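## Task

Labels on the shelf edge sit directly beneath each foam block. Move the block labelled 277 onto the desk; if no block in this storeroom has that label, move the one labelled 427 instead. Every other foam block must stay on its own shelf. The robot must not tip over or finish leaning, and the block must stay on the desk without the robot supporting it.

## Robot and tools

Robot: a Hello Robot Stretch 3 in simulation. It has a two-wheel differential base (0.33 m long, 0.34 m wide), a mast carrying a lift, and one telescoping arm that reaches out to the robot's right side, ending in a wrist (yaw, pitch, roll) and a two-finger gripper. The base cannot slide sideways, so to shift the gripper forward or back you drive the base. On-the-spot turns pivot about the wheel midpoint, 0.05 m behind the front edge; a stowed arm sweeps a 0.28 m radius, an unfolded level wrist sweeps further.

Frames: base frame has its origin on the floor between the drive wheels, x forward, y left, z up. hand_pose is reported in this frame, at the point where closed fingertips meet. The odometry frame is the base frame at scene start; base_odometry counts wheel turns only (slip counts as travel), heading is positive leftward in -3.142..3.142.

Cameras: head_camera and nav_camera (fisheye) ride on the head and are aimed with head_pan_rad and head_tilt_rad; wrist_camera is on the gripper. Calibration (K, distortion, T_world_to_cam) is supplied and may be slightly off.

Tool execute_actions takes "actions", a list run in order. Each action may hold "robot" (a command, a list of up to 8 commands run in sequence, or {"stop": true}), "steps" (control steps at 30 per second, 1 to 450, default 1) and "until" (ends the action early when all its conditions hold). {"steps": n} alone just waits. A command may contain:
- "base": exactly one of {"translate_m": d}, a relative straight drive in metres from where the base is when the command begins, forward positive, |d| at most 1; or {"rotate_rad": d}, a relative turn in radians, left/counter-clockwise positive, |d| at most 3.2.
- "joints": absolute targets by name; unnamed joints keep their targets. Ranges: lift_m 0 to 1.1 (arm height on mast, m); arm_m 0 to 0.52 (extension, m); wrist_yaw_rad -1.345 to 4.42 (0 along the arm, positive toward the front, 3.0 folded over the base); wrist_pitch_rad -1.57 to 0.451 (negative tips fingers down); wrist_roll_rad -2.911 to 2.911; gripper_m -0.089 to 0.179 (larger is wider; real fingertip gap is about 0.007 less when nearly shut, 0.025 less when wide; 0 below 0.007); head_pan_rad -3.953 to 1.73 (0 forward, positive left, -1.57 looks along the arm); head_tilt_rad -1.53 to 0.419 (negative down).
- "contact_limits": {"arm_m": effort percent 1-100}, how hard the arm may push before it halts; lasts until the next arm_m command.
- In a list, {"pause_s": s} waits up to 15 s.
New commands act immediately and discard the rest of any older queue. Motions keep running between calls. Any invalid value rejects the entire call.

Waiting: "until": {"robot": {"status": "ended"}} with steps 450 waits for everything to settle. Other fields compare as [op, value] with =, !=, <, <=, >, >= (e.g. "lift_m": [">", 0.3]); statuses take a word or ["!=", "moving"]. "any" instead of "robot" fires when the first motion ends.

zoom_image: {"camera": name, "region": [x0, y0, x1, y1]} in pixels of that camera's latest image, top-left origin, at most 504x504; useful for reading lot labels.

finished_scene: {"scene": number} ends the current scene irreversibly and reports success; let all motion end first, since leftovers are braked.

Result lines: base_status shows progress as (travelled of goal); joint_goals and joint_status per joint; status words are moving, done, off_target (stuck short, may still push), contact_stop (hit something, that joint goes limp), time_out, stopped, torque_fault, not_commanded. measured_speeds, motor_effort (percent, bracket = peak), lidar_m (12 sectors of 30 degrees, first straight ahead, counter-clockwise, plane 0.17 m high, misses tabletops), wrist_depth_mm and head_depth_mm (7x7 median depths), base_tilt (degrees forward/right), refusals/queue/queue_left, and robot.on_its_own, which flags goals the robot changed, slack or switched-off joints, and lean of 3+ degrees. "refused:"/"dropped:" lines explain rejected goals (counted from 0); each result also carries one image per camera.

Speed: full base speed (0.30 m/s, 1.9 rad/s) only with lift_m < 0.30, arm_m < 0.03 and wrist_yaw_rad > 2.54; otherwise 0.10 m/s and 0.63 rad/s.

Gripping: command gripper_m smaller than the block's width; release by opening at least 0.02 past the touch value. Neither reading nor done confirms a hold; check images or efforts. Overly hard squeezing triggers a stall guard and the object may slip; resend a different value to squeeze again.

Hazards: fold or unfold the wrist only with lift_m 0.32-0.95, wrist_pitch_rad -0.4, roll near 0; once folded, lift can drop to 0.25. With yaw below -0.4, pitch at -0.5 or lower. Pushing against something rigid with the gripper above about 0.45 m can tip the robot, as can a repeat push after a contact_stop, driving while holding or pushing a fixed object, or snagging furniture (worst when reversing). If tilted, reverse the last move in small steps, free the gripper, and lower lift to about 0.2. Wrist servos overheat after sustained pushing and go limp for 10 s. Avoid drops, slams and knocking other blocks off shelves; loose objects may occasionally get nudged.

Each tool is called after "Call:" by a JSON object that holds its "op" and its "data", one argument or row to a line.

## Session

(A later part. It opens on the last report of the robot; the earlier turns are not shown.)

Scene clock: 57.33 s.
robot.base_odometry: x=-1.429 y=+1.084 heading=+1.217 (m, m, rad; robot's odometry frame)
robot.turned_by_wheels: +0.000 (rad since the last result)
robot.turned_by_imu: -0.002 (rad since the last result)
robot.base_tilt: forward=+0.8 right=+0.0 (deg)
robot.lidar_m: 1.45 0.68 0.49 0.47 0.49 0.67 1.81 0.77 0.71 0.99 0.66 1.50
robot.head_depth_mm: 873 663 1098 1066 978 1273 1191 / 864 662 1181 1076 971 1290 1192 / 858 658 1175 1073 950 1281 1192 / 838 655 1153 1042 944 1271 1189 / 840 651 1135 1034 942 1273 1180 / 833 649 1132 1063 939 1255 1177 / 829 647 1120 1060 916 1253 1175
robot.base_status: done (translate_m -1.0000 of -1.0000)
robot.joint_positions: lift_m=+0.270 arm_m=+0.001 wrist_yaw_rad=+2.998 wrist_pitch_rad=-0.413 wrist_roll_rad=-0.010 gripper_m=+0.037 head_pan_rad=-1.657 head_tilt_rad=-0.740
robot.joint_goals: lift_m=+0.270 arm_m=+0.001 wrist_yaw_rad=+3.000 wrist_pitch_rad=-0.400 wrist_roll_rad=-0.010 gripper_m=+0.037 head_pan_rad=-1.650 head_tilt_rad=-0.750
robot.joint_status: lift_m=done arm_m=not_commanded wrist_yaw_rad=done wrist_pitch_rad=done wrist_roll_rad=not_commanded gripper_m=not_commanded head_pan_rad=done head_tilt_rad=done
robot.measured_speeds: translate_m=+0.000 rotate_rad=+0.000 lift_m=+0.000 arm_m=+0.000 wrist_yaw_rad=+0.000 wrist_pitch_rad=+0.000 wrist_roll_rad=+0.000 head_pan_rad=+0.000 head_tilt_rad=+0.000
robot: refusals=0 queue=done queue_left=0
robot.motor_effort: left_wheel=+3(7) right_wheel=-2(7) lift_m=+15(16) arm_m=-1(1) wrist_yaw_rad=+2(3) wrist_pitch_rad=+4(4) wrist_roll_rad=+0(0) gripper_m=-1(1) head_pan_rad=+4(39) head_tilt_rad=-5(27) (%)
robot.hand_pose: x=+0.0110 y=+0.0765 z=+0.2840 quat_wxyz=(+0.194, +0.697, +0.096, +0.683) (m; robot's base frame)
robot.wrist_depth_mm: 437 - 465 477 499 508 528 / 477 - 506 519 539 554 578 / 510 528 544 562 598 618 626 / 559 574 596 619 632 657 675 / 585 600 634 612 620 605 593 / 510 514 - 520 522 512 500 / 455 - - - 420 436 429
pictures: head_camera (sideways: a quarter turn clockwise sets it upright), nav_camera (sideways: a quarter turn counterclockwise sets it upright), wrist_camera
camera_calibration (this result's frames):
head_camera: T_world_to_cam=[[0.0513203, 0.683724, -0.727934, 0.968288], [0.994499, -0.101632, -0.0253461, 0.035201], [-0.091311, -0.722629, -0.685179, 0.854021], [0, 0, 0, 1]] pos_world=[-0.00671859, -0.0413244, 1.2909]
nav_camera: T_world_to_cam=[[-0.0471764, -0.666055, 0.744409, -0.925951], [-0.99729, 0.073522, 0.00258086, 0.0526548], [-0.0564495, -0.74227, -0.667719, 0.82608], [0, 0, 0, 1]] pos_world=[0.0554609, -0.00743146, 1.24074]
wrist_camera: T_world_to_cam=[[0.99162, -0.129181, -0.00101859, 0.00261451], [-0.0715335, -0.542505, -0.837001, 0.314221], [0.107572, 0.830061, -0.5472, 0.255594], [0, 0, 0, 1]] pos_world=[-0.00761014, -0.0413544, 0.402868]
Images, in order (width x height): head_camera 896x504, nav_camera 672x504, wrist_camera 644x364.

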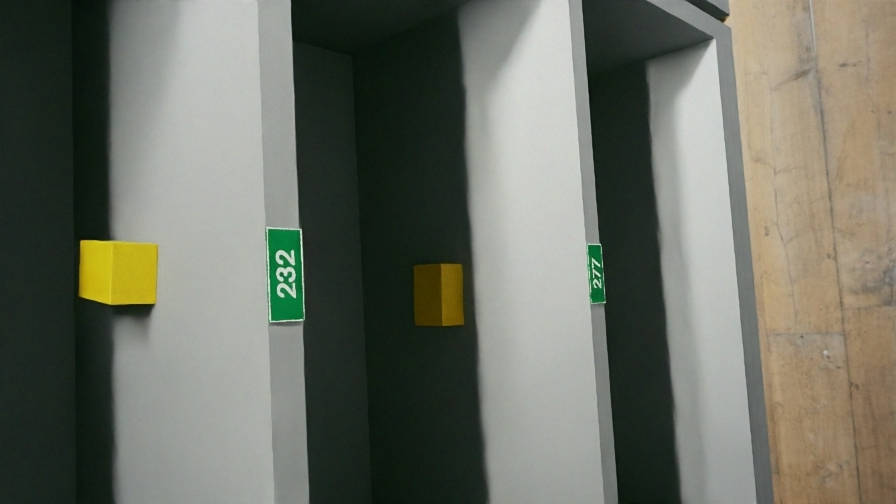

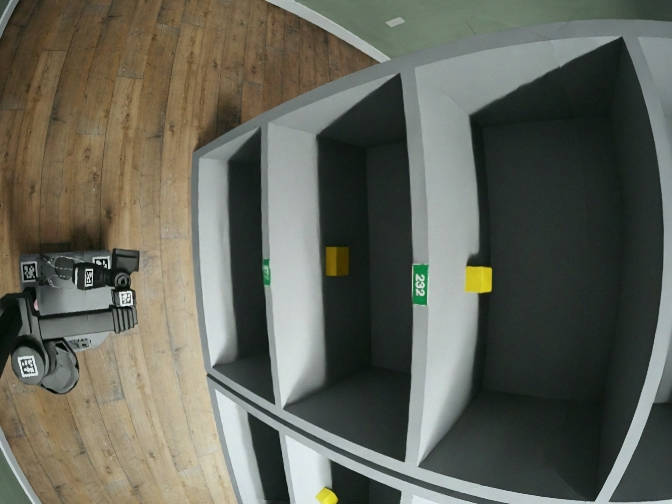

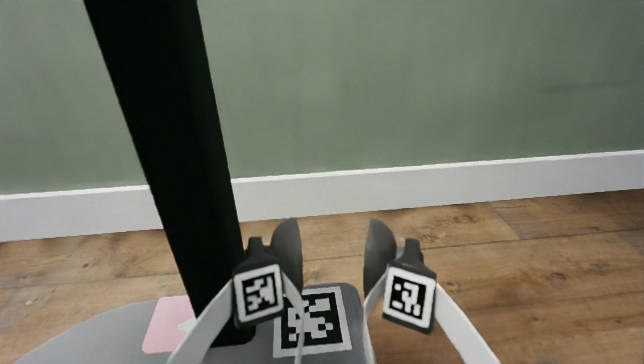

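Call:
{"op": "execute_actions", "data": {
  "actions": [
    {"robot":{"joints":{"lift_m":0.60}},"steps":450,"until":{"robot":{"lift_m":[">",0.33]}}},
    {"robot":{"joints":{"lift_m":0.60,"wrist_yaw_rad":0.0,"wrist_pitch_rad":-0.4,"wrist_roll_rad":0}},"steps":450,"until":{"robot":{"wrist_yaw_rad":["<",1.5]}}},
    {"robot":{"joints":{"gripper_m":0.179}},"steps":450,"until":{"robot":{"lift_m":[">",0.59]}}},
    {"robot":{"joints":{"arm_m":0.2}},"steps":450,"until":{"robot":{"status":"ended"}}}
  ]
}}

Scene clock: 77.40 s.
robot.base_odometry: x=-1.429 y=+1.084 heading=+1.217 (m, m, rad; robot's odometry frame)
robot.turned_by_wheels: +0.000 (rad since the last result)
robot.turned_by_imu: +0.001 (rad since the last result)
robot.base_tilt: forward=+0.7 right=-0.2 (deg)
robot.lidar_m: 1.44 0.68 0.49 0.47 0.49 0.67 1.80 0.77 0.70 0.99 0.66 1.51
robot.head_depth_mm: 873 663 1094 1063 973 1275 1192 / 863 660 1189 1071 972 1296 - / 859 657 1172 1073 945 1262 1184 / 836 654 1157 1040 955 1250 1183 / 840 651 1143 1034 965 1264 1180 / 835 649 1127 1062 940 1252 1181 / 828 646 1113 1059 919 1251 1174
robot.base_status: done (translate_m -1.0000 of -1.0000)
robot.joint_positions: lift_m=+0.600 arm_m=+0.200 wrist_yaw_rad=+0.002 wrist_pitch_rad=-0.413 wrist_roll_rad=-0.003 gripper_m=+0.179 head_pan_rad=-1.657 head_tilt_rad=-0.740
robot.joint_goals: lift_m=+0.600 arm_m=+0.200 wrist_yaw_rad=+0.000 wrist_pitch_rad=-0.400 wrist_roll_rad=+0.000 gripper_m=+0.179 head_pan_rad=-1.650 head_tilt_rad=-0.750
robot.joint_status: lift_m=done arm_m=done wrist_yaw_rad=done wrist_pitch_rad=done wrist_roll_rad=done gripper_m=done head_pan_rad=done head_tilt_rad=done
robot.measured_speeds: translate_m=+0.000 rotate_rad=+0.000 lift_m=+0.000 arm_m=+0.000 wrist_yaw_rad=+0.000 wrist_pitch_rad=+0.000 wrist_roll_rad=+0.000 head_pan_rad=+0.000 head_tilt_rad=+0.000
robot: refusals=0 queue=done queue_left=0
robot.motor_effort: left_wheel=+3(3) right_wheel=-2(2) lift_m=+23(23) arm_m=+2(3) wrist_yaw_rad=-4(4) wrist_pitch_rad=+4(4) wrist_roll_rad=+1(0) gripper_m=+0(84) head_pan_rad=+3(3) head_tilt_rad=-5(4) (%)
robot.hand_pose: x=-0.0211 y=-0.5696 z=+0.6134 quat_wxyz=(+0.694, +0.146, -0.690, -0.145) (m; robot's base frame)
robot.wrist_depth_mm: 483 507 507 502 507 494 499 / 491 560 536 548 541 540 521 / 477 497 499 377 485 485 484 / 378 374 373 359 372 370 362 / 300 307 298 297 295 294 292 / 260 250 250 250 246 246 248 / - 214 215 212 212 212 -
pictures: head_camera (sideways: a quarter turn clockwise sets it upright), nav_camera (sideways: a quarter turn counterclockwise sets it upright), wrist_camera
camera_calibration (this result's frames):
head_camera: T_world_to_cam=[[0.0513352, 0.683899, -0.727769, 0.968073], [0.9945, -0.101626, -0.0253499, 0.0352059], [-0.0912967, -0.722464, -0.685354, 0.854249], [0, 0, 0, 1]] pos_world=[-0.00671836, -0.0413218, 1.29089]
nav_camera: T_world_to_cam=[[-0.0471917, -0.666234, 0.744248, -0.925741], [-0.99729, 0.0735213, 0.00257784, 0.0526587], [-0.0564355, -0.74211, -0.667898, 0.826313], [0, 0, 0, 1]] pos_world=[0.0554621, -0.00741679, 1.24074]
wrist_camera: T_world_to_cam=[[-0.999881, -0.0138637, -0.00670261, -0.0214844], [-0.00197729, 0.547251, -0.836966, 0.859379], [0.0152715, -0.836854, -0.547213, 0.0241637], [0, 0, 0, 1]] pos_world=[-0.0201517, -0.450372, 0.73235]
Images, in order (width x height): head_camera 896x504, nav_camera 672x504, wrist_camera 644x364.

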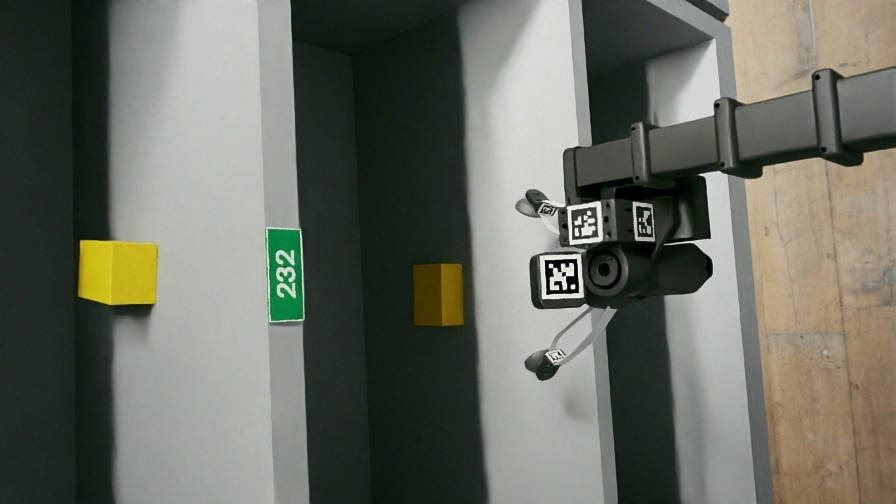

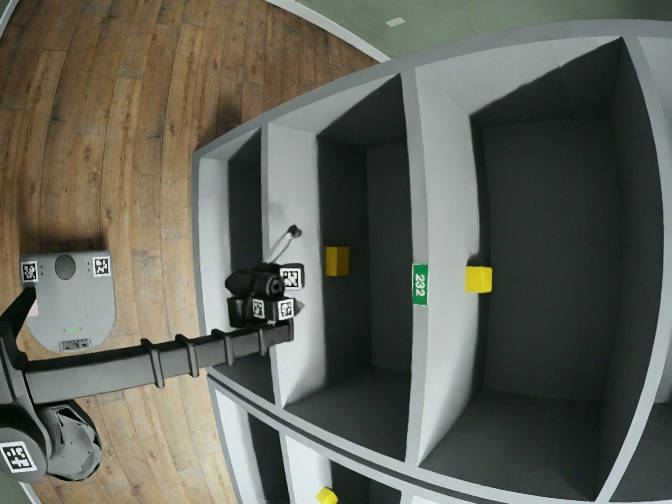

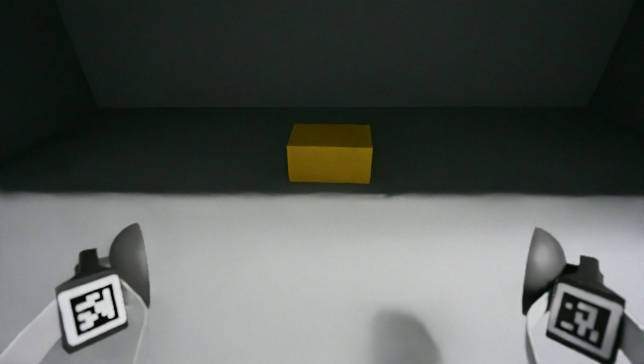

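Call:
{"op": "execute_actions", "data": {
  "actions": [
    {"robot":{"joints":{"lift_m":0.55,"arm_m":0.355}},"steps":450,"until":{"robot":{"status":"ended"}}}
  ]
}}

Scene clock: 86.37 s.
robot.base_odometry: x=-1.429 y=+1.084 heading=+1.217 (m, m, rad; robot's odometry frame)
robot.turned_by_wheels: +0.000 (rad since the last result)
robot.turned_by_imu: +0.000 (rad since the last result)
robot.base_tilt: forward=+0.6 right=+0.0 (deg)
robot.lidar_m: 1.44 0.68 0.49 0.47 0.49 0.67 1.80 0.77 0.71 0.99 0.66 1.51
robot.head_depth_mm: 871 665 1094 1064 968 1278 1183 / 863 660 1184 1072 971 1299 1211 / 859 658 1173 1099 968 1271 1177 / 840 654 1156 1092 1367 1272 1182 / 838 651 1138 1061 940 1258 1180 / 833 649 1126 1063 943 1262 1181 / 830 645 1119 1058 917 1248 1178
robot.base_status: done (translate_m -1.0000 of -1.0000)
robot.joint_positions: lift_m=+0.550 arm_m=+0.355 wrist_yaw_rad=+0.002 wrist_pitch_rad=-0.413 wrist_roll_rad=-0.003 gripper_m=+0.179 head_pan_rad=-1.657 head_tilt_rad=-0.740
robot.joint_goals: lift_m=+0.550 arm_m=+0.355 wrist_yaw_rad=+0.000 wrist_pitch_rad=-0.400 wrist_roll_rad=+0.000 gripper_m=+0.179 head_pan_rad=-1.650 head_tilt_rad=-0.750
robot.joint_status: lift_m=done arm_m=done wrist_yaw_rad=done wrist_pitch_rad=done wrist_roll_rad=done gripper_m=done head_pan_rad=done head_tilt_rad=done
robot.measured_speeds: translate_m=+0.000 rotate_rad=+0.000 lift_m=+0.000 arm_m=+0.000 wrist_yaw_rad=+0.000 wrist_pitch_rad=+0.000 wrist_roll_rad=+0.000 head_pan_rad=+0.000 head_tilt_rad=+0.000
robot: refusals=0 queue=done queue_left=0
robot.motor_effort: left_wheel=+3(3) right_wheel=-2(2) lift_m=+16(26) arm_m=+2(1) wrist_yaw_rad=-3(3) wrist_pitch_rad=+5(4) wrist_roll_rad=+1(1) gripper_m=+1(0) head_pan_rad=+3(4) head_tilt_rad=-5(5) (%)
robot.hand_pose: x=-0.0211 y=-0.7246 z=+0.5639 quat_wxyz=(+0.694, +0.146, -0.690, -0.145) (m; robot's base frame)
robot.wrist_depth_mm: 364 357 360 356 354 348 352 / 396 394 394 385 388 379 381 / 378 372 371 366 368 361 355 / 282 281 266 193 263 273 270 / 224 230 215 200 213 220 219 / 194 187 187 186 183 185 186 / - 161 160 160 159 158 -
pictures: head_camera (sideways: a quarter turn clockwise sets it upright), nav_camera (sideways: a quarter turn counterclockwise sets it upright), wrist_camera
camera_calibration (this result's frames):
head_camera: T_world_to_cam=[[0.051336, 0.683908, -0.72776, 0.968061], [0.9945, -0.101625, -0.0253501, 0.0352061], [-0.0912959, -0.722455, -0.685364, 0.854261], [0, 0, 0, 1]] pos_world=[-0.00671834, -0.0413217, 1.29089]
nav_camera: T_world_to_cam=[[-0.0471924, -0.666243, 0.74424, -0.92573], [-0.99729, 0.0735211, 0.00257768, 0.0526589], [-0.0564347, -0.742101, -0.667908, 0.826325], [0, 0, 0, 1]] pos_world=[0.0554622, -0.007416, 1.24074]
wrist_camera: T_world_to_cam=[[-0.999882, -0.013778, -0.00675708, -0.023886], [-0.00188492, 0.547259, -0.836961, 0.902788], [0.0152295, -0.83685, -0.54722, -0.132618], [0, 0, 0, 1]] pos_world=[-0.0201618, -0.605369, 0.682866]
Images, in order (width x height): head_camera 896x504, nav_camera 672x504, wrist_camera 644x364.

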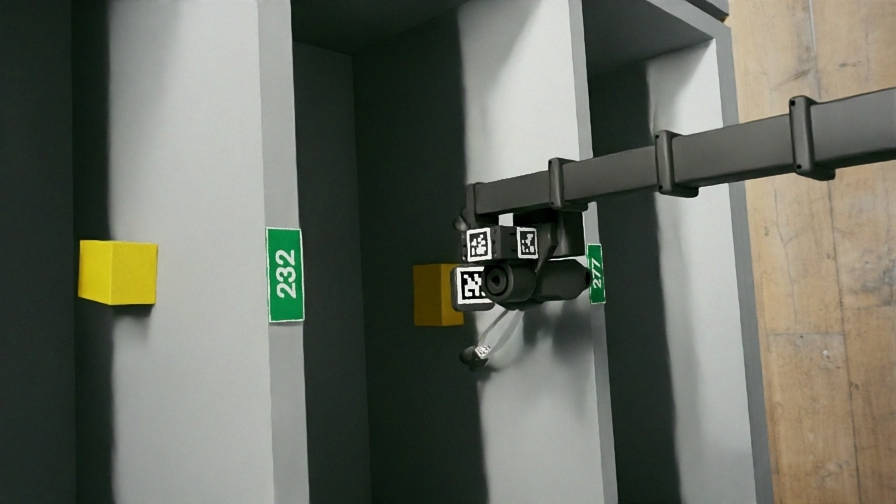

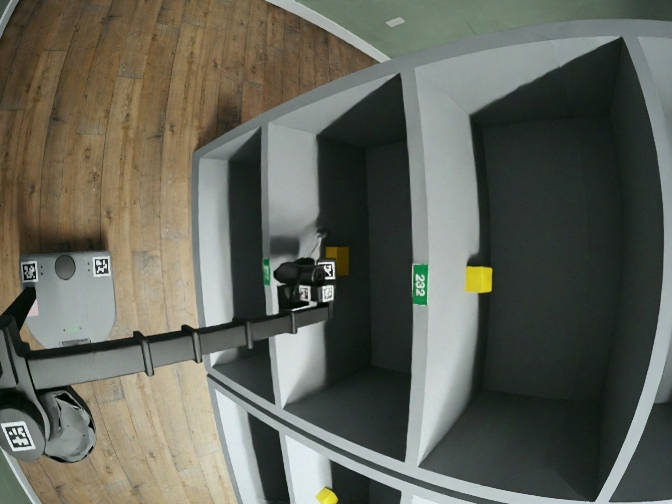

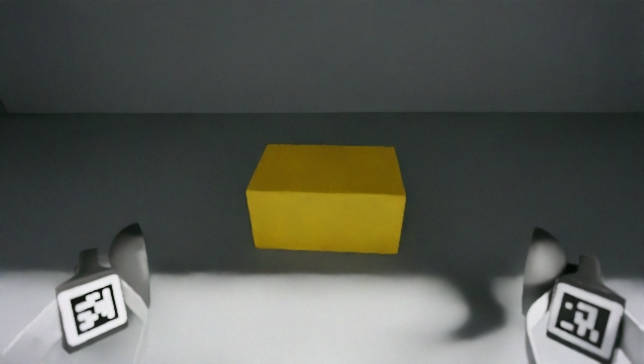

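Call:
{"op": "execute_actions", "data": {
  "actions": [
    {"robot":[{"joints":{"lift_m":0.536,"arm_m":0.43}},{"joints":{"gripper_m":0.04}}],"steps":450,"until":{"robot":{"status":"ended"}}}
  ]
}}

Scene clock: 94.03 s.
robot.base_odometry: x=-1.429 y=+1.084 heading=+1.217 (m, m, rad; robot's odometry frame)
robot.turned_by_wheels: +0.000 (rad since the last result)
robot.turned_by_imu: +0.000 (rad since the last result)
robot.base_tilt: forward=+0.8 right=-0.2 (deg)
robot.lidar_m: 1.44 0.68 0.49 0.47 0.49 0.67 1.80 0.77 0.71 0.99 0.66 1.51
robot.head_depth_mm: 874 664 1095 1057 979 1276 1185 / 866 661 1184 1077 972 1288 1199 / 856 658 1176 1096 945 1272 1175 / 840 653 1155 1128 925 1270 1184 / 837 653 1147 1064 943 1259 1181 / 832 650 1127 1061 937 1251 1180 / 828 645 1111 1062 920 1253 1178
robot.base_status: done (translate_m -1.0000 of -1.0000)
robot.joint_positions: lift_m=+0.536 arm_m=+0.430 wrist_yaw_rad=-0.007 wrist_pitch_rad=-0.399 wrist_roll_rad=-0.003 gripper_m=+0.041 head_pan_rad=-1.657 head_tilt_rad=-0.740
robot.joint_goals: lift_m=+0.536 arm_m=+0.430 wrist_yaw_rad=+0.000 wrist_pitch_rad=-0.400 wrist_roll_rad=+0.000 gripper_m=+0.040 head_pan_rad=-1.650 head_tilt_rad=-0.750
robot.joint_status: lift_m=done arm_m=done wrist_yaw_rad=done wrist_pitch_rad=done wrist_roll_rad=done gripper_m=done head_pan_rad=done head_tilt_rad=done
robot.measured_speeds: translate_m=+0.000 rotate_rad=+0.000 lift_m=+0.000 arm_m=+0.000 wrist_yaw_rad=+0.000 wrist_pitch_rad=+0.000 wrist_roll_rad=+0.000 head_pan_rad=+0.000 head_tilt_rad=+0.000
robot: refusals=0 queue=done queue_left=0
robot.motor_effort: left_wheel=+1(3) right_wheel=+0(2) lift_m=+15(15) arm_m=+2(1) wrist_yaw_rad=+8(8) wrist_pitch_rad=+0(4) wrist_roll_rad=+1(1) gripper_m=-22(98) head_pan_rad=+3(4) head_tilt_rad=-5(5) (%)
robot.hand_pose: x=-0.0230 y=-0.8014 z=+0.5533 quat_wxyz=(+0.694, +0.138, -0.692, -0.142) (m; robot's base frame)
robot.wrist_depth_mm: 287 288 285 284 284 283 281 / 312 312 316 311 308 308 305 / 331 330 330 326 324 322 325 / 267 265 261 259 258 258 256 / 211 210 146 139 139 214 205 / 175 177 120 120 119 177 171 / 149 149 139 132 130 143 146
pictures: head_camera (sideways: a quarter turn clockwise sets it upright), nav_camera (sideways: a quarter turn counterclockwise sets it upright), wrist_camera
camera_calibration (this result's frames):
head_camera: T_world_to_cam=[[0.0513366, 0.683917, -0.727752, 0.968051], [0.9945, -0.101625, -0.0253502, 0.0352064], [-0.0912951, -0.722447, -0.685372, 0.854272], [0, 0, 0, 1]] pos_world=[-0.00671833, -0.0413215, 1.29089]
nav_camera: T_world_to_cam=[[-0.0471931, -0.666252, 0.744232, -0.92572], [-0.99729, 0.073521, 0.00257753, 0.0526591], [-0.0564339, -0.742094, -0.667916, 0.826337], [0, 0, 0, 1]] pos_world=[0.0554623, -0.00741527, 1.24074]
wrist_camera: T_world_to_cam=[[-0.999964, -0.00533838, -0.00657045, -0.0202915], [0.00269575, 0.534931, -0.844891, 0.930478], [0.00802508, -0.844879, -0.534898, -0.21612], [0, 0, 0, 1]] pos_world=[-0.0210647, -0.680445, 0.670418]
Images, in order (width x height): head_camera 896x504, nav_camera 672x504, wrist_camera 644x364.

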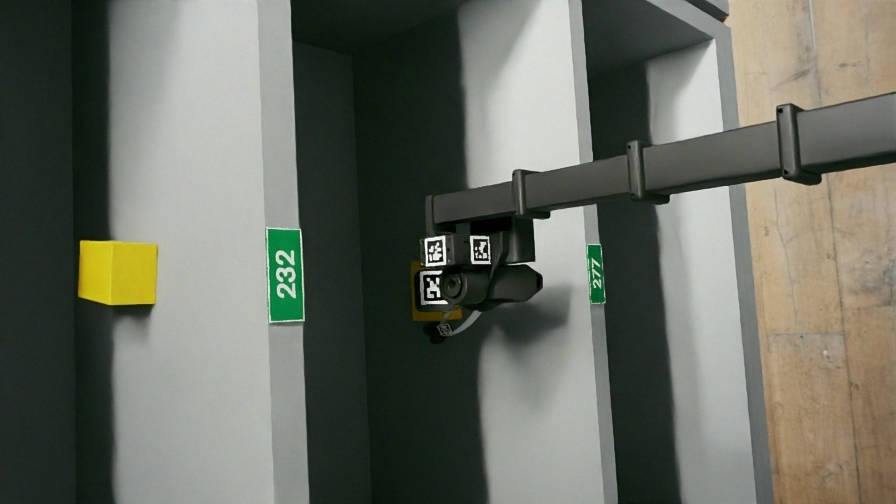

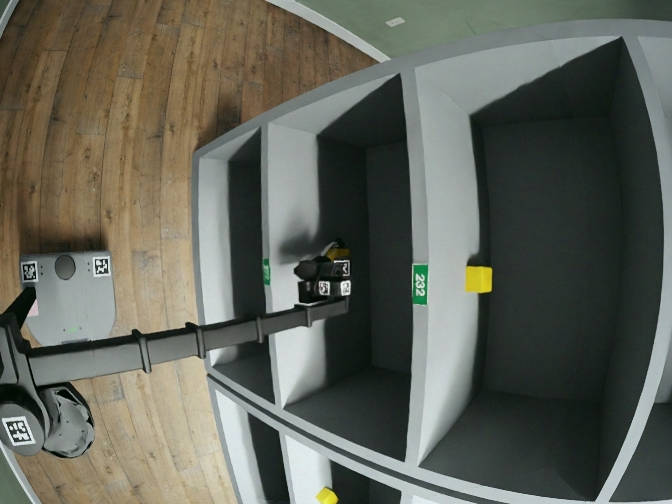

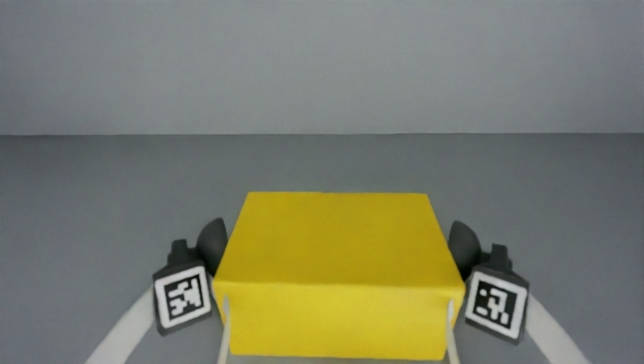

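Call:
{"op": "execute_actions", "data": {
  "actions": [
    {"robot":{"joints":{"gripper_m":0.025,"lift_m":0.57}},"steps":450,"until":{"robot":{"lift_m":[">",0.556]}}},
    {"robot":{"joints":{"arm_m":0.0,"head_pan_rad":-0.6,"head_tilt_rad":-0.9}},"steps":450,"until":{"robot":{"arm_m":["<",0.09]}}},
    {"robot":{"base":{"translate_m":0.9},"joints":{"wrist_yaw_rad":2.65,"lift_m":0.36}},"steps":450,"until":{"robot":{"wrist_yaw_rad":[">",2.5]}}},
    {"robot":{"joints":{"lift_m":0.28}},"steps":450,"until":{"robot":{"lift_m":["<",0.295]}}}
  ]
}}

Scene clock: 114.07 s.
robot.base_odometry: x=-1.342 y=+1.320 heading=+1.217 (m, m, rad; robot's odometry frame)
robot.turned_by_wheels: +0.000 (rad since the last result)
robot.turned_by_imu: +0.001 (rad since the last result)
robot.base_tilt: forward=+2.8 right=+1.4 (deg)
robot.lidar_m: 1.20 0.68 0.50 0.48 0.50 0.67 1.81 0.89 0.99 0.55 0.55 1.24
robot.head_depth_mm: 1774 2091 1862 1619 1426 1217 1149 / 1627 1978 1832 1602 1431 1257 1160 / 1502 1791 1851 1602 1419 1260 1151 / 1408 1639 1805 1602 1419 1256 1144 / 1314 1516 1727 1610 1413 1259 1138 / 1224 1408 1627 1600 1405 1248 1134 / 1151 1303 1521 1594 1400 1253 1135
robot.base_status: moving (translate_m +0.2514 of +0.9000)
robot.joint_positions: lift_m=+0.292 arm_m=+0.001 wrist_yaw_rad=+2.647 wrist_pitch_rad=-0.416 wrist_roll_rad=-0.003 gripper_m=+0.048 head_pan_rad=-0.607 head_tilt_rad=-0.889
robot.joint_goals: lift_m=+0.280 arm_m=+0.000 wrist_yaw_rad=+2.650 wrist_pitch_rad=-0.400 wrist_roll_rad=+0.000 gripper_m=+0.047 head_pan_rad=-0.600 head_tilt_rad=-0.900
robot.joint_status: lift_m=moving arm_m=moving wrist_yaw_rad=moving wrist_pitch_rad=done wrist_roll_rad=done gripper_m=done head_pan_rad=done head_tilt_rad=done
robot.measured_speeds: translate_m=+0.116 rotate_rad=+0.001 lift_m=-0.073 arm_m=+0.000 wrist_yaw_rad=+0.010 wrist_pitch_rad=+0.000 wrist_roll_rad=+0.000 head_pan_rad=+0.000 head_tilt_rad=+0.000
robot: refusals=0 queue=running queue_left=0
robot.on_its_own: gripper_m is held at +0.047, not at your +0.025, by its stall guard, which is not easing now
robot.motor_effort: left_wheel=+10(11) right_wheel=+2(3) lift_m=+19(26) arm_m=-3(4) wrist_yaw_rad=+3(6) wrist_pitch_rad=+5(5) wrist_roll_rad=+1(1) gripper_m=-19(96) head_pan_rad=+4(38) head_tilt_rad=-6(18) (%)
robot.hand_pose: x=+0.0854 y=+0.0513 z=+0.3055 quat_wxyz=(+0.311, +0.705, -0.027, +0.636) (m; robot's base frame)
robot.wrist_depth_mm: 396 431 485 545 638 739 905 / 419 466 525 598 694 844 976 / 451 503 571 649 767 911 957 / 483 526 602 706 771 796 768 / 523 566 153 145 145 628 621 / - 543 121 121 120 541 528 / - - 130 128 127 442 452
pictures: head_camera (sideways: a quarter turn clockwise sets it upright), nav_camera (sideways: a quarter turn counterclockwise sets it upright), wrist_camera
camera_calibration (this result's frames):
head_camera: T_world_to_cam=[[-0.650049, 0.441887, -0.618201, 0.829576], [0.579662, 0.814396, -0.0273976, 0.0403972], [0.491354, -0.376157, -0.785542, 0.980986], [0, 0, 0, 1]] pos_world=[0.0338366, -0.0304732, 1.28456]
nav_camera: T_world_to_cam=[[0.638953, -0.431009, 0.637158, -0.790373], [-0.559696, -0.828698, 0.000694964, 0.052441], [0.527712, -0.357059, -0.770733, 0.95649], [0, 0, 0, 1]] pos_world=[0.0296113, 0.0443225, 1.24075]
wrist_camera: T_world_to_cam=[[0.885635, -0.464325, -0.00722043, -0.0462074], [-0.260237, -0.483367, -0.835843, 0.33664], [0.384613, 0.742131, -0.548921, 0.261604], [0, 0, 0, 1]] pos_world=[0.0279127, -0.0528789, 0.424644]
Images, in order (width x height): head_camera 896x504, nav_camera 672x504, wrist_camera 644x364.

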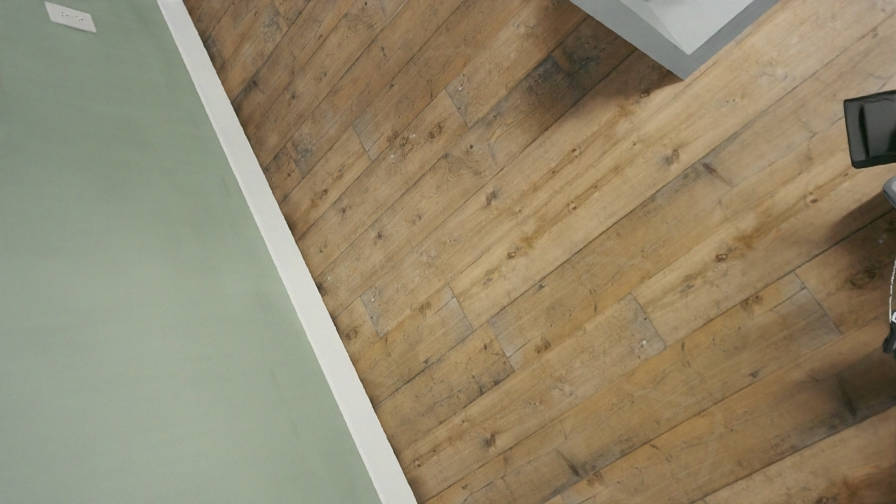

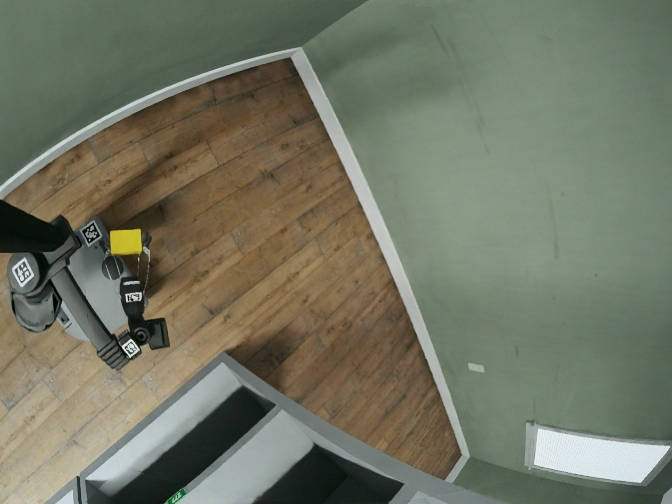

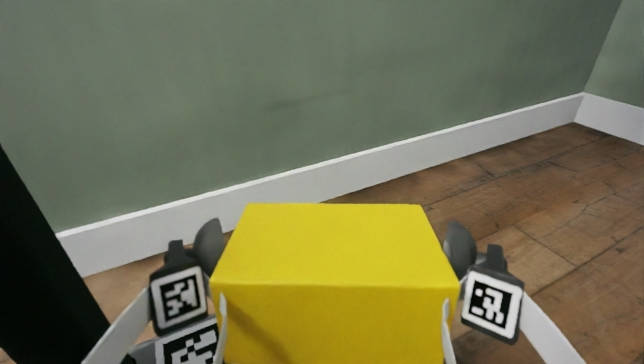

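Call:
{"op": "execute_actions", "data": {
  "actions": [
    {"steps":450,"until":{"robot":{"status":"ended"}}},
    {"robot":{"base":{"rotate_rad":-1.64},"joints":{"head_pan_rad":-0.3,"head_tilt_rad":-0.5}},"steps":450,"until":{"robot":{"status":"ended"}}}
  ]
}}

Scene clock: 119.83 s.
robot.base_odometry: x=-1.118 y=+1.928 heading=-0.423 (m, m, rad; robot's odometry frame)
robot.turned_by_wheels: -1.640 (rad since the last result)
robot.turned_by_imu: -1.608 (rad since the last result)
robot.base_tilt: forward=+0.7 right=-0.2 (deg)
robot.lidar_m: 2.69 0.83 0.58 0.55 0.57 0.51 0.48 0.49 0.65 1.57 1.45 0.71
robot.head_depth_mm: 650 681 719 763 852 1004 1267 / 756 799 847 902 959 1034 1193 / 902 964 1036 1113 1216 1330 1292 / 3082 3290 3330 2476 1921 1563 1309 / 3021 3205 3367 2507 1904 1552 1313 / 2923 3154 3367 2472 1908 1550 1312 / 2805 3033 3284 2457 1904 1541 1304
robot.base_status: done (rotate_rad -1.6398 of -1.6400)
robot.joint_positions: lift_m=+0.280 arm_m=+0.001 wrist_yaw_rad=+2.647 wrist_pitch_rad=-0.416 wrist_roll_rad=-0.003 gripper_m=+0.048 head_pan_rad=-0.307 head_tilt_rad=-0.507
robot.joint_goals: lift_m=+0.280 arm_m=+0.000 wrist_yaw_rad=+2.650 wrist_pitch_rad=-0.400 wrist_roll_rad=+0.000 gripper_m=+0.047 head_pan_rad=-0.300 head_tilt_rad=-0.500
robot.joint_status: lift_m=done arm_m=done wrist_yaw_rad=done wrist_pitch_rad=done wrist_roll_rad=done gripper_m=done head_pan_rad=done head_tilt_rad=done
robot.measured_speeds: translate_m=+0.000 rotate_rad=+0.000 lift_m=+0.000 arm_m=+0.000 wrist_yaw_rad=+0.000 wrist_pitch_rad=+0.000 wrist_roll_rad=+0.000 head_pan_rad=+0.000 head_tilt_rad=+0.000
robot: refusals=0 queue=done queue_left=0
robot.on_its_own: gripper_m is held at +0.047, not at your +0.025, by its stall guard, which is not easing now
robot.motor_effort: left_wheel=+3(11) right_wheel=-2(6) lift_m=+16(15) arm_m=-3(1) wrist_yaw_rad=+3(3) wrist_pitch_rad=+5(5) wrist_roll_rad=+1(1) gripper_m=-20(20) head_pan_rad=+5(25) head_tilt_rad=+2(25) (%)
robot.hand_pose: x=+0.0853 y=+0.0513 z=+0.2933 quat_wxyz=(+0.311, +0.705, -0.027, +0.636) (m; robot's base frame)
robot.wrist_depth_mm: 449 509 559 650 762 910 - / 479 530 613 710 836 - - / 503 576 656 758 908 - - / 556 612 693 771 760 754 754 / 584 619 153 145 145 610 605 / - 538 120 120 120 525 514 / - - 129 128 127 426 439
pictures: head_camera (sideways: a quarter turn clockwise sets it upright), nav_camera (sideways: a quarter turn counterclockwise sets it upright), wrist_camera
camera_calibration (this result's frames):
head_camera: T_world_to_cam=[[-0.47767, 0.143366, -0.866762, 1.1525], [0.322206, 0.946436, -0.0210227, 0.0336804], [0.817321, -0.289318, -0.498278, 0.605334], [0, 0, 0, 1]] pos_world=[0.0449094, -0.0219711, 1.30127]
nav_camera: T_world_to_cam=[[0.45817, -0.134448, 0.878637, -1.10403], [-0.291101, -0.956677, 0.00540726, 0.0446661], [0.839845, -0.25825, -0.477459, 0.573089], [0, 0, 0, 1]] pos_world=[0.0375305, 0.042297, 1.24343]
wrist_camera: T_world_to_cam=[[0.885783, -0.464044, -0.00723234, -0.04625], [-0.26034, -0.483924, -0.835488, 0.326371], [0.384203, 0.741944, -0.549461, 0.255214], [0, 0, 0, 1]] pos_world=[0.0278807, -0.0528777, 0.412574]
Images, in order (width x height): head_camera 896x504, nav_camera 672x504, wrist_camera 644x364.

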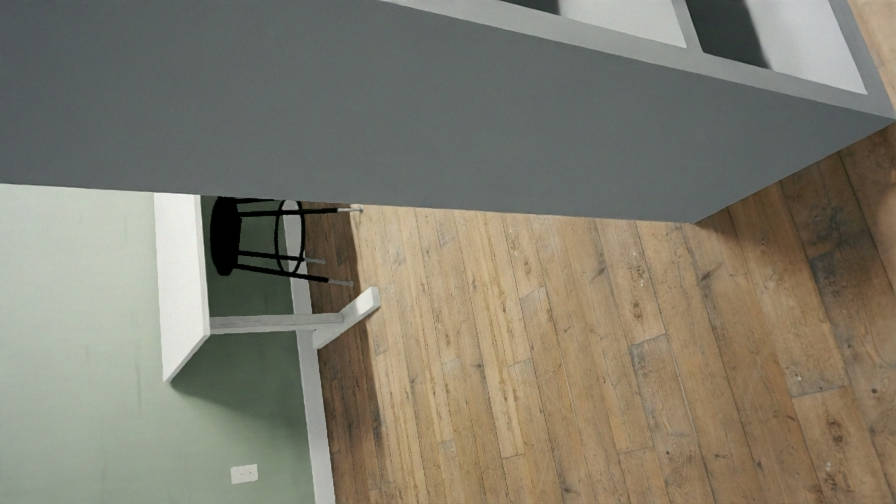

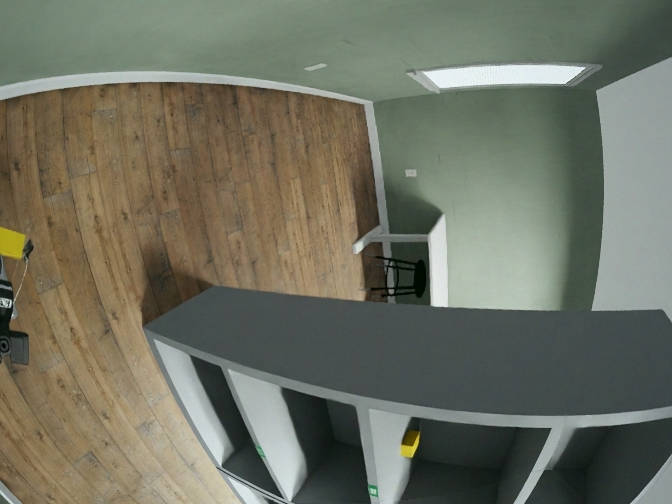

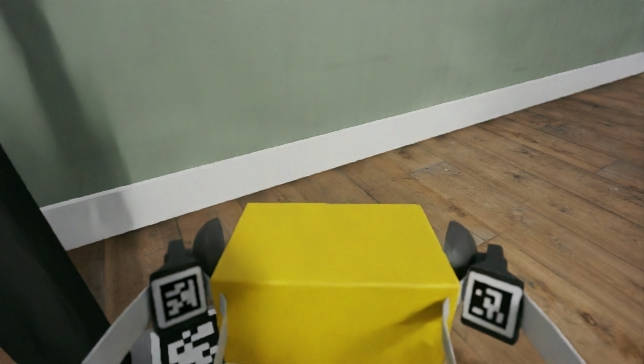

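Call:
{"op": "execute_actions", "data": {
  "actions": [
    {"robot":{"base":{"translate_m":1.0},"joints":{"head_pan_rad":-1.2,"head_tilt_rad":-0.8}},"steps":450,"until":{"robot":{"translate_m":[">",0.7]}}},
    {"robot":{"base":{"translate_m":1.0}},"steps":450,"until":{"robot":{"translate_m":[">",0.7]}}},
    {"robot":{"base":{"translate_m":1.0}},"steps":450,"until":{"robot":{"translate_m":[">",0.45]}}},
    {"robot":{"base":{"translate_m":1.0}},"steps":450,"until":{"robot":{"translate_m":[">",0.4]}}},
    {"robot":{"joints":{"lift_m":0.81}},"steps":450,"until":{"robot":{"lift_m":[">",0.64]}}},
    {"robot":{"joints":{"wrist_yaw_rad":0.0}},"steps":450,"until":{"robot":{"status":"ended"}}}
  ]
}}

Scene clock: 141.50 s.
robot.base_odometry: x=+1.495 y=+0.752 heading=-0.423 (m, m, rad; robot's odometry frame)
robot.turned_by_wheels: +0.000 (rad since the last result)
robot.turned_by_imu: +0.007 (rad since the last result)
robot.base_tilt: forward=+0.9 right=-0.1 (deg)
robot.lidar_m: 0.45 0.46 0.61 0.70 0.72 0.95 1.88 1.89 2.51 0.63 0.67 0.47
robot.head_depth_mm: 1522 1144 921 769 527 - - / 1524 1144 916 764 534 - - / 1501 1139 917 780 1447 1295 1165 / 1273 1130 909 800 1486 1317 1163 / 990 1051 905 815 1472 1318 1163 / 810 887 900 1025 1247 1287 1162 / 683 738 804 856 967 1093 1130
robot.base_status: done (translate_m +1.0000 of +1.0000)
robot.joint_positions: lift_m=+0.810 arm_m=+0.001 wrist_yaw_rad=+0.003 wrist_pitch_rad=-0.416 wrist_roll_rad=-0.003 gripper_m=+0.048 head_pan_rad=-1.193 head_tilt_rad=-0.790
robot.joint_goals: lift_m=+0.810 arm_m=+0.000 wrist_yaw_rad=+0.000 wrist_pitch_rad=-0.400 wrist_roll_rad=+0.000 gripper_m=+0.047 head_pan_rad=-1.200 head_tilt_rad=-0.800
robot.joint_status: lift_m=done arm_m=done wrist_yaw_rad=done wrist_pitch_rad=done wrist_roll_rad=done gripper_m=done head_pan_rad=done head_tilt_rad=done
robot.measured_speeds: translate_m=+0.000 rotate_rad=+0.000 lift_m=+0.000 arm_m=+0.000 wrist_yaw_rad=+0.000 wrist_pitch_rad=+0.000 wrist_roll_rad=+0.000 head_pan_rad=+0.000 head_tilt_rad=+0.000
robot: refusals=0 queue=done queue_left=0
robot.on_its_own: gripper_m is held at +0.047, not at your +0.025, by its stall guard, which is not easing now
robot.motor_effort: left_wheel=+3(10) right_wheel=-2(4) lift_m=+24(24) arm_m=-3(4) wrist_yaw_rad=-4(6) wrist_pitch_rad=+5(5) wrist_roll_rad=+1(1) gripper_m=-19(20) head_pan_rad=-3(38) head_tilt_rad=-4(23) (%)
robot.hand_pose: x=-0.0208 y=-0.3710 z=+0.8228 quat_wxyz=(+0.693, +0.148, -0.690, -0.145) (m; robot's base frame)
robot.wrist_depth_mm: 606 919 - - - - - / 598 783 833 832 810 - - / 563 563 553 550 545 587 - / 417 421 414 414 410 406 - / 359 357 153 145 145 354 - / 589 780 120 120 120 - - / 575 923 132 128 127 980 -
pictures: head_camera (sideways: a quarter turn clockwise sets it upright), nav_camera (sideways: a quarter turn counterclockwise sets it upright), wrist_camera
camera_calibration (this result's frames):
head_camera: T_world_to_cam=[[-0.272876, 0.667323, -0.692978, 0.924712], [0.934492, 0.355026, -0.0260958, 0.0365414], [0.228611, -0.654704, -0.720486, 0.89799], [0, 0, 0, 1]] pos_world=[0.0128938, -0.042137, 1.28875]
nav_camera: T_world_to_cam=[[0.268991, -0.650447, 0.710326, -0.88346], [-0.924848, -0.380333, 0.00195559, 0.0530271], [0.268888, -0.657469, -0.703871, 0.871116], [0, 0, 0, 1]] pos_world=[0.0524517, 0.018256, 1.24059]
wrist_camera: T_world_to_cam=[[-0.999863, -0.0149127, -0.00724022, -0.0169849], [-0.00214579, 0.549505, -0.835488, 0.925564], [0.0164379, -0.835358, -0.549461, 0.307365], [0, 0, 0, 1]] pos_world=[-0.0200489, -0.252096, 0.94206]
Images, in order (width x height): head_camera 896x504, nav_camera 672x504, wrist_camera 644x364.

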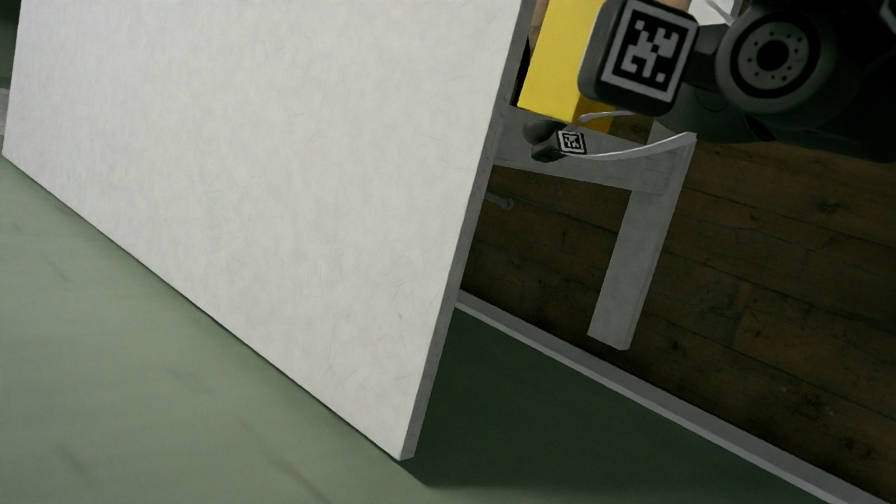

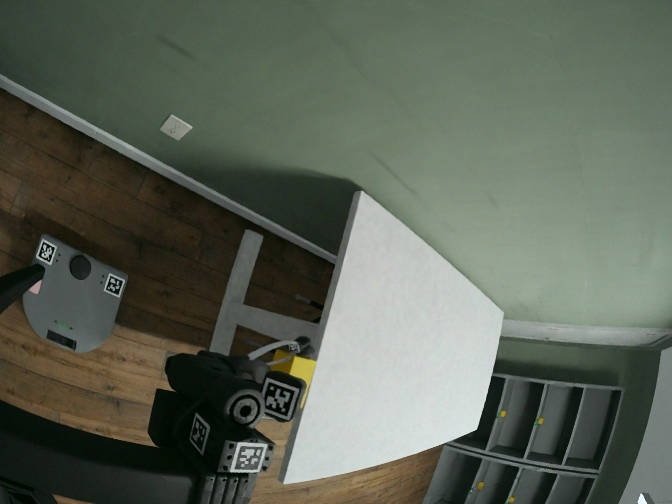

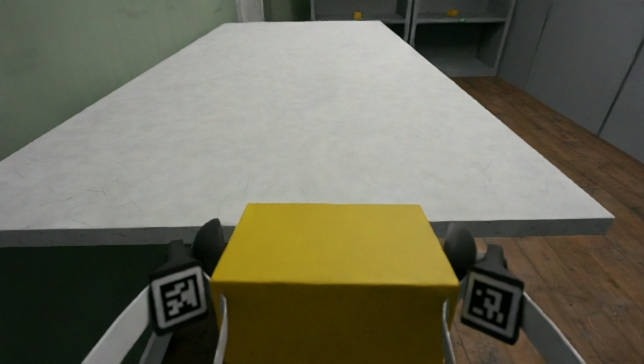

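Call:
{"op": "execute_actions", "data": {
  "actions": [
    {"robot":{"joints":{"lift_m":0.755,"arm_m":0.29,"head_pan_rad":-1.57}},"steps":450,"until":{"robot":{"arm_m":[">",0.27]}}},
    {"robot":{"joints":{"lift_m":0.732}},"steps":450,"until":{"robot":{"status":"ended"}}}
  ]
}}

Scene clock: 147.60 s.
robot.base_odometry: x=+1.495 y=+0.752 heading=-0.423 (m, m, rad; robot's odometry frame)
robot.turned_by_wheels: +0.000 (rad since the last result)
robot.turned_by_imu: +0.000 (rad since the last result)
robot.base_tilt: forward=+0.6 right=+0.0 (deg)
robot.lidar_m: 0.45 0.46 0.61 0.70 0.72 0.95 1.88 1.90 2.50 0.63 0.67 0.47
robot.head_depth_mm: 3433 2632 943 806 1528 - - / 3363 1146 943 - 1481 1315 1173 / 1500 1141 952 - 1497 1313 1169 / 1496 1126 937 775 1472 1314 1165 / 1494 1126 911 781 1199 1303 1164 / 1487 1121 907 776 1495 1306 1157 / 1473 1120 902 771 1469 1301 1158
robot.base_status: done (translate_m +1.0000 of +1.0000)
robot.joint_positions: lift_m=+0.732 arm_m=+0.290 wrist_yaw_rad=+0.002 wrist_pitch_rad=-0.416 wrist_roll_rad=-0.003 gripper_m=+0.048 head_pan_rad=-1.563 head_tilt_rad=-0.790
robot.joint_goals: lift_m=+0.732 arm_m=+0.290 wrist_yaw_rad=+0.000 wrist_pitch_rad=-0.400 wrist_roll_rad=+0.000 gripper_m=+0.047 head_pan_rad=-1.570 head_tilt_rad=-0.800
robot.joint_status: lift_m=done arm_m=done wrist_yaw_rad=done wrist_pitch_rad=done wrist_roll_rad=done gripper_m=done head_pan_rad=done head_tilt_rad=done
robot.measured_speeds: translate_m=+0.000 rotate_rad=+0.000 lift_m=+0.000 arm_m=+0.000 wrist_yaw_rad=+0.000 wrist_pitch_rad=+0.000 wrist_roll_rad=+0.000 head_pan_rad=+0.000 head_tilt_rad=+0.000
robot: refusals=0 queue=done queue_left=0
robot.on_its_own: gripper_m is held at +0.047, not at your +0.025, by its stall guard, which is not easing now
robot.motor_effort: left_wheel=+2(3) right_wheel=-2(2) lift_m=+15(25) arm_m=+2(1) wrist_yaw_rad=-2(5) wrist_pitch_rad=+5(5) wrist_roll_rad=+1(1) gripper_m=-20(21) head_pan_rad=-2(26) head_tilt_rad=-4(5) (%)
robot.hand_pose: x=-0.0211 y=-0.6593 z=+0.7453 quat_wxyz=(+0.693, +0.147, -0.690, -0.146) (m; robot's base frame)
robot.wrist_depth_mm: 614 873 - 981 - - - / 538 533 529 521 517 548 - / 363 357 353 351 351 349 367 / 272 269 269 264 264 265 261 / 217 217 151 143 143 213 212 / 182 180 121 120 120 183 177 / 156 151 135 129 127 149 152
pictures: head_camera (sideways: a quarter turn clockwise sets it upright), nav_camera (sideways: a quarter turn counterclockwise sets it upright), wrist_camera
camera_calibration (this result's frames):
head_camera: T_world_to_cam=[[-0.0132032, 0.72087, -0.692944, 0.923084], [0.999636, -0.0067765, -0.0260964, 0.0361449], [-0.0235079, -0.693037, -0.720518, 0.89957], [0, 0, 0, 1]] pos_world=[-0.00279707, -0.0417429, 1.28875]
nav_camera: T_world_to_cam=[[0.0156808, -0.703732, 0.710292, -0.881871], [-0.999792, -0.0203044, 0.00195499, 0.053485], [0.0130463, -0.710175, -0.703904, 0.87272], [0, 0, 0, 1]] pos_world=[0.0559165, 0.0002694, 1.24059]
wrist_camera: T_world_to_cam=[[-0.999882, -0.0135162, -0.00724148, -0.0212369], [-0.00137991, 0.549655, -0.835391, 1.01924], [0.0152716, -0.835283, -0.549609, 0.0241308], [0, 0, 0, 1]] pos_world=[-0.0201964, -0.540359, 0.86457]
Images, in order (width x height): head_camera 896x504, nav_camera 672x504, wrist_camera 644x364.

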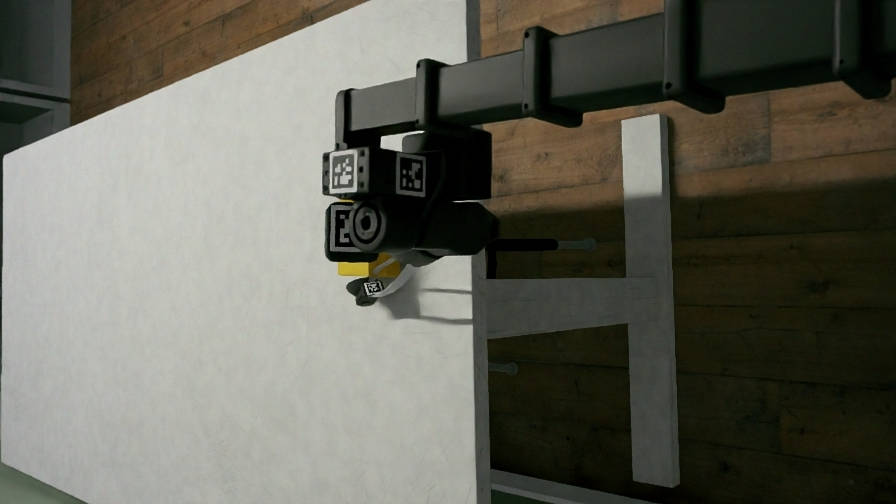

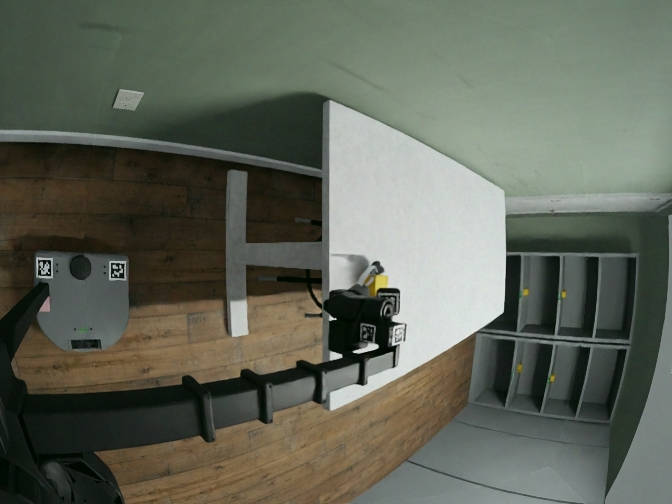

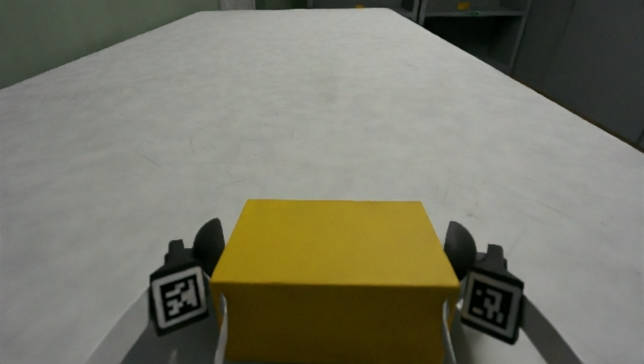

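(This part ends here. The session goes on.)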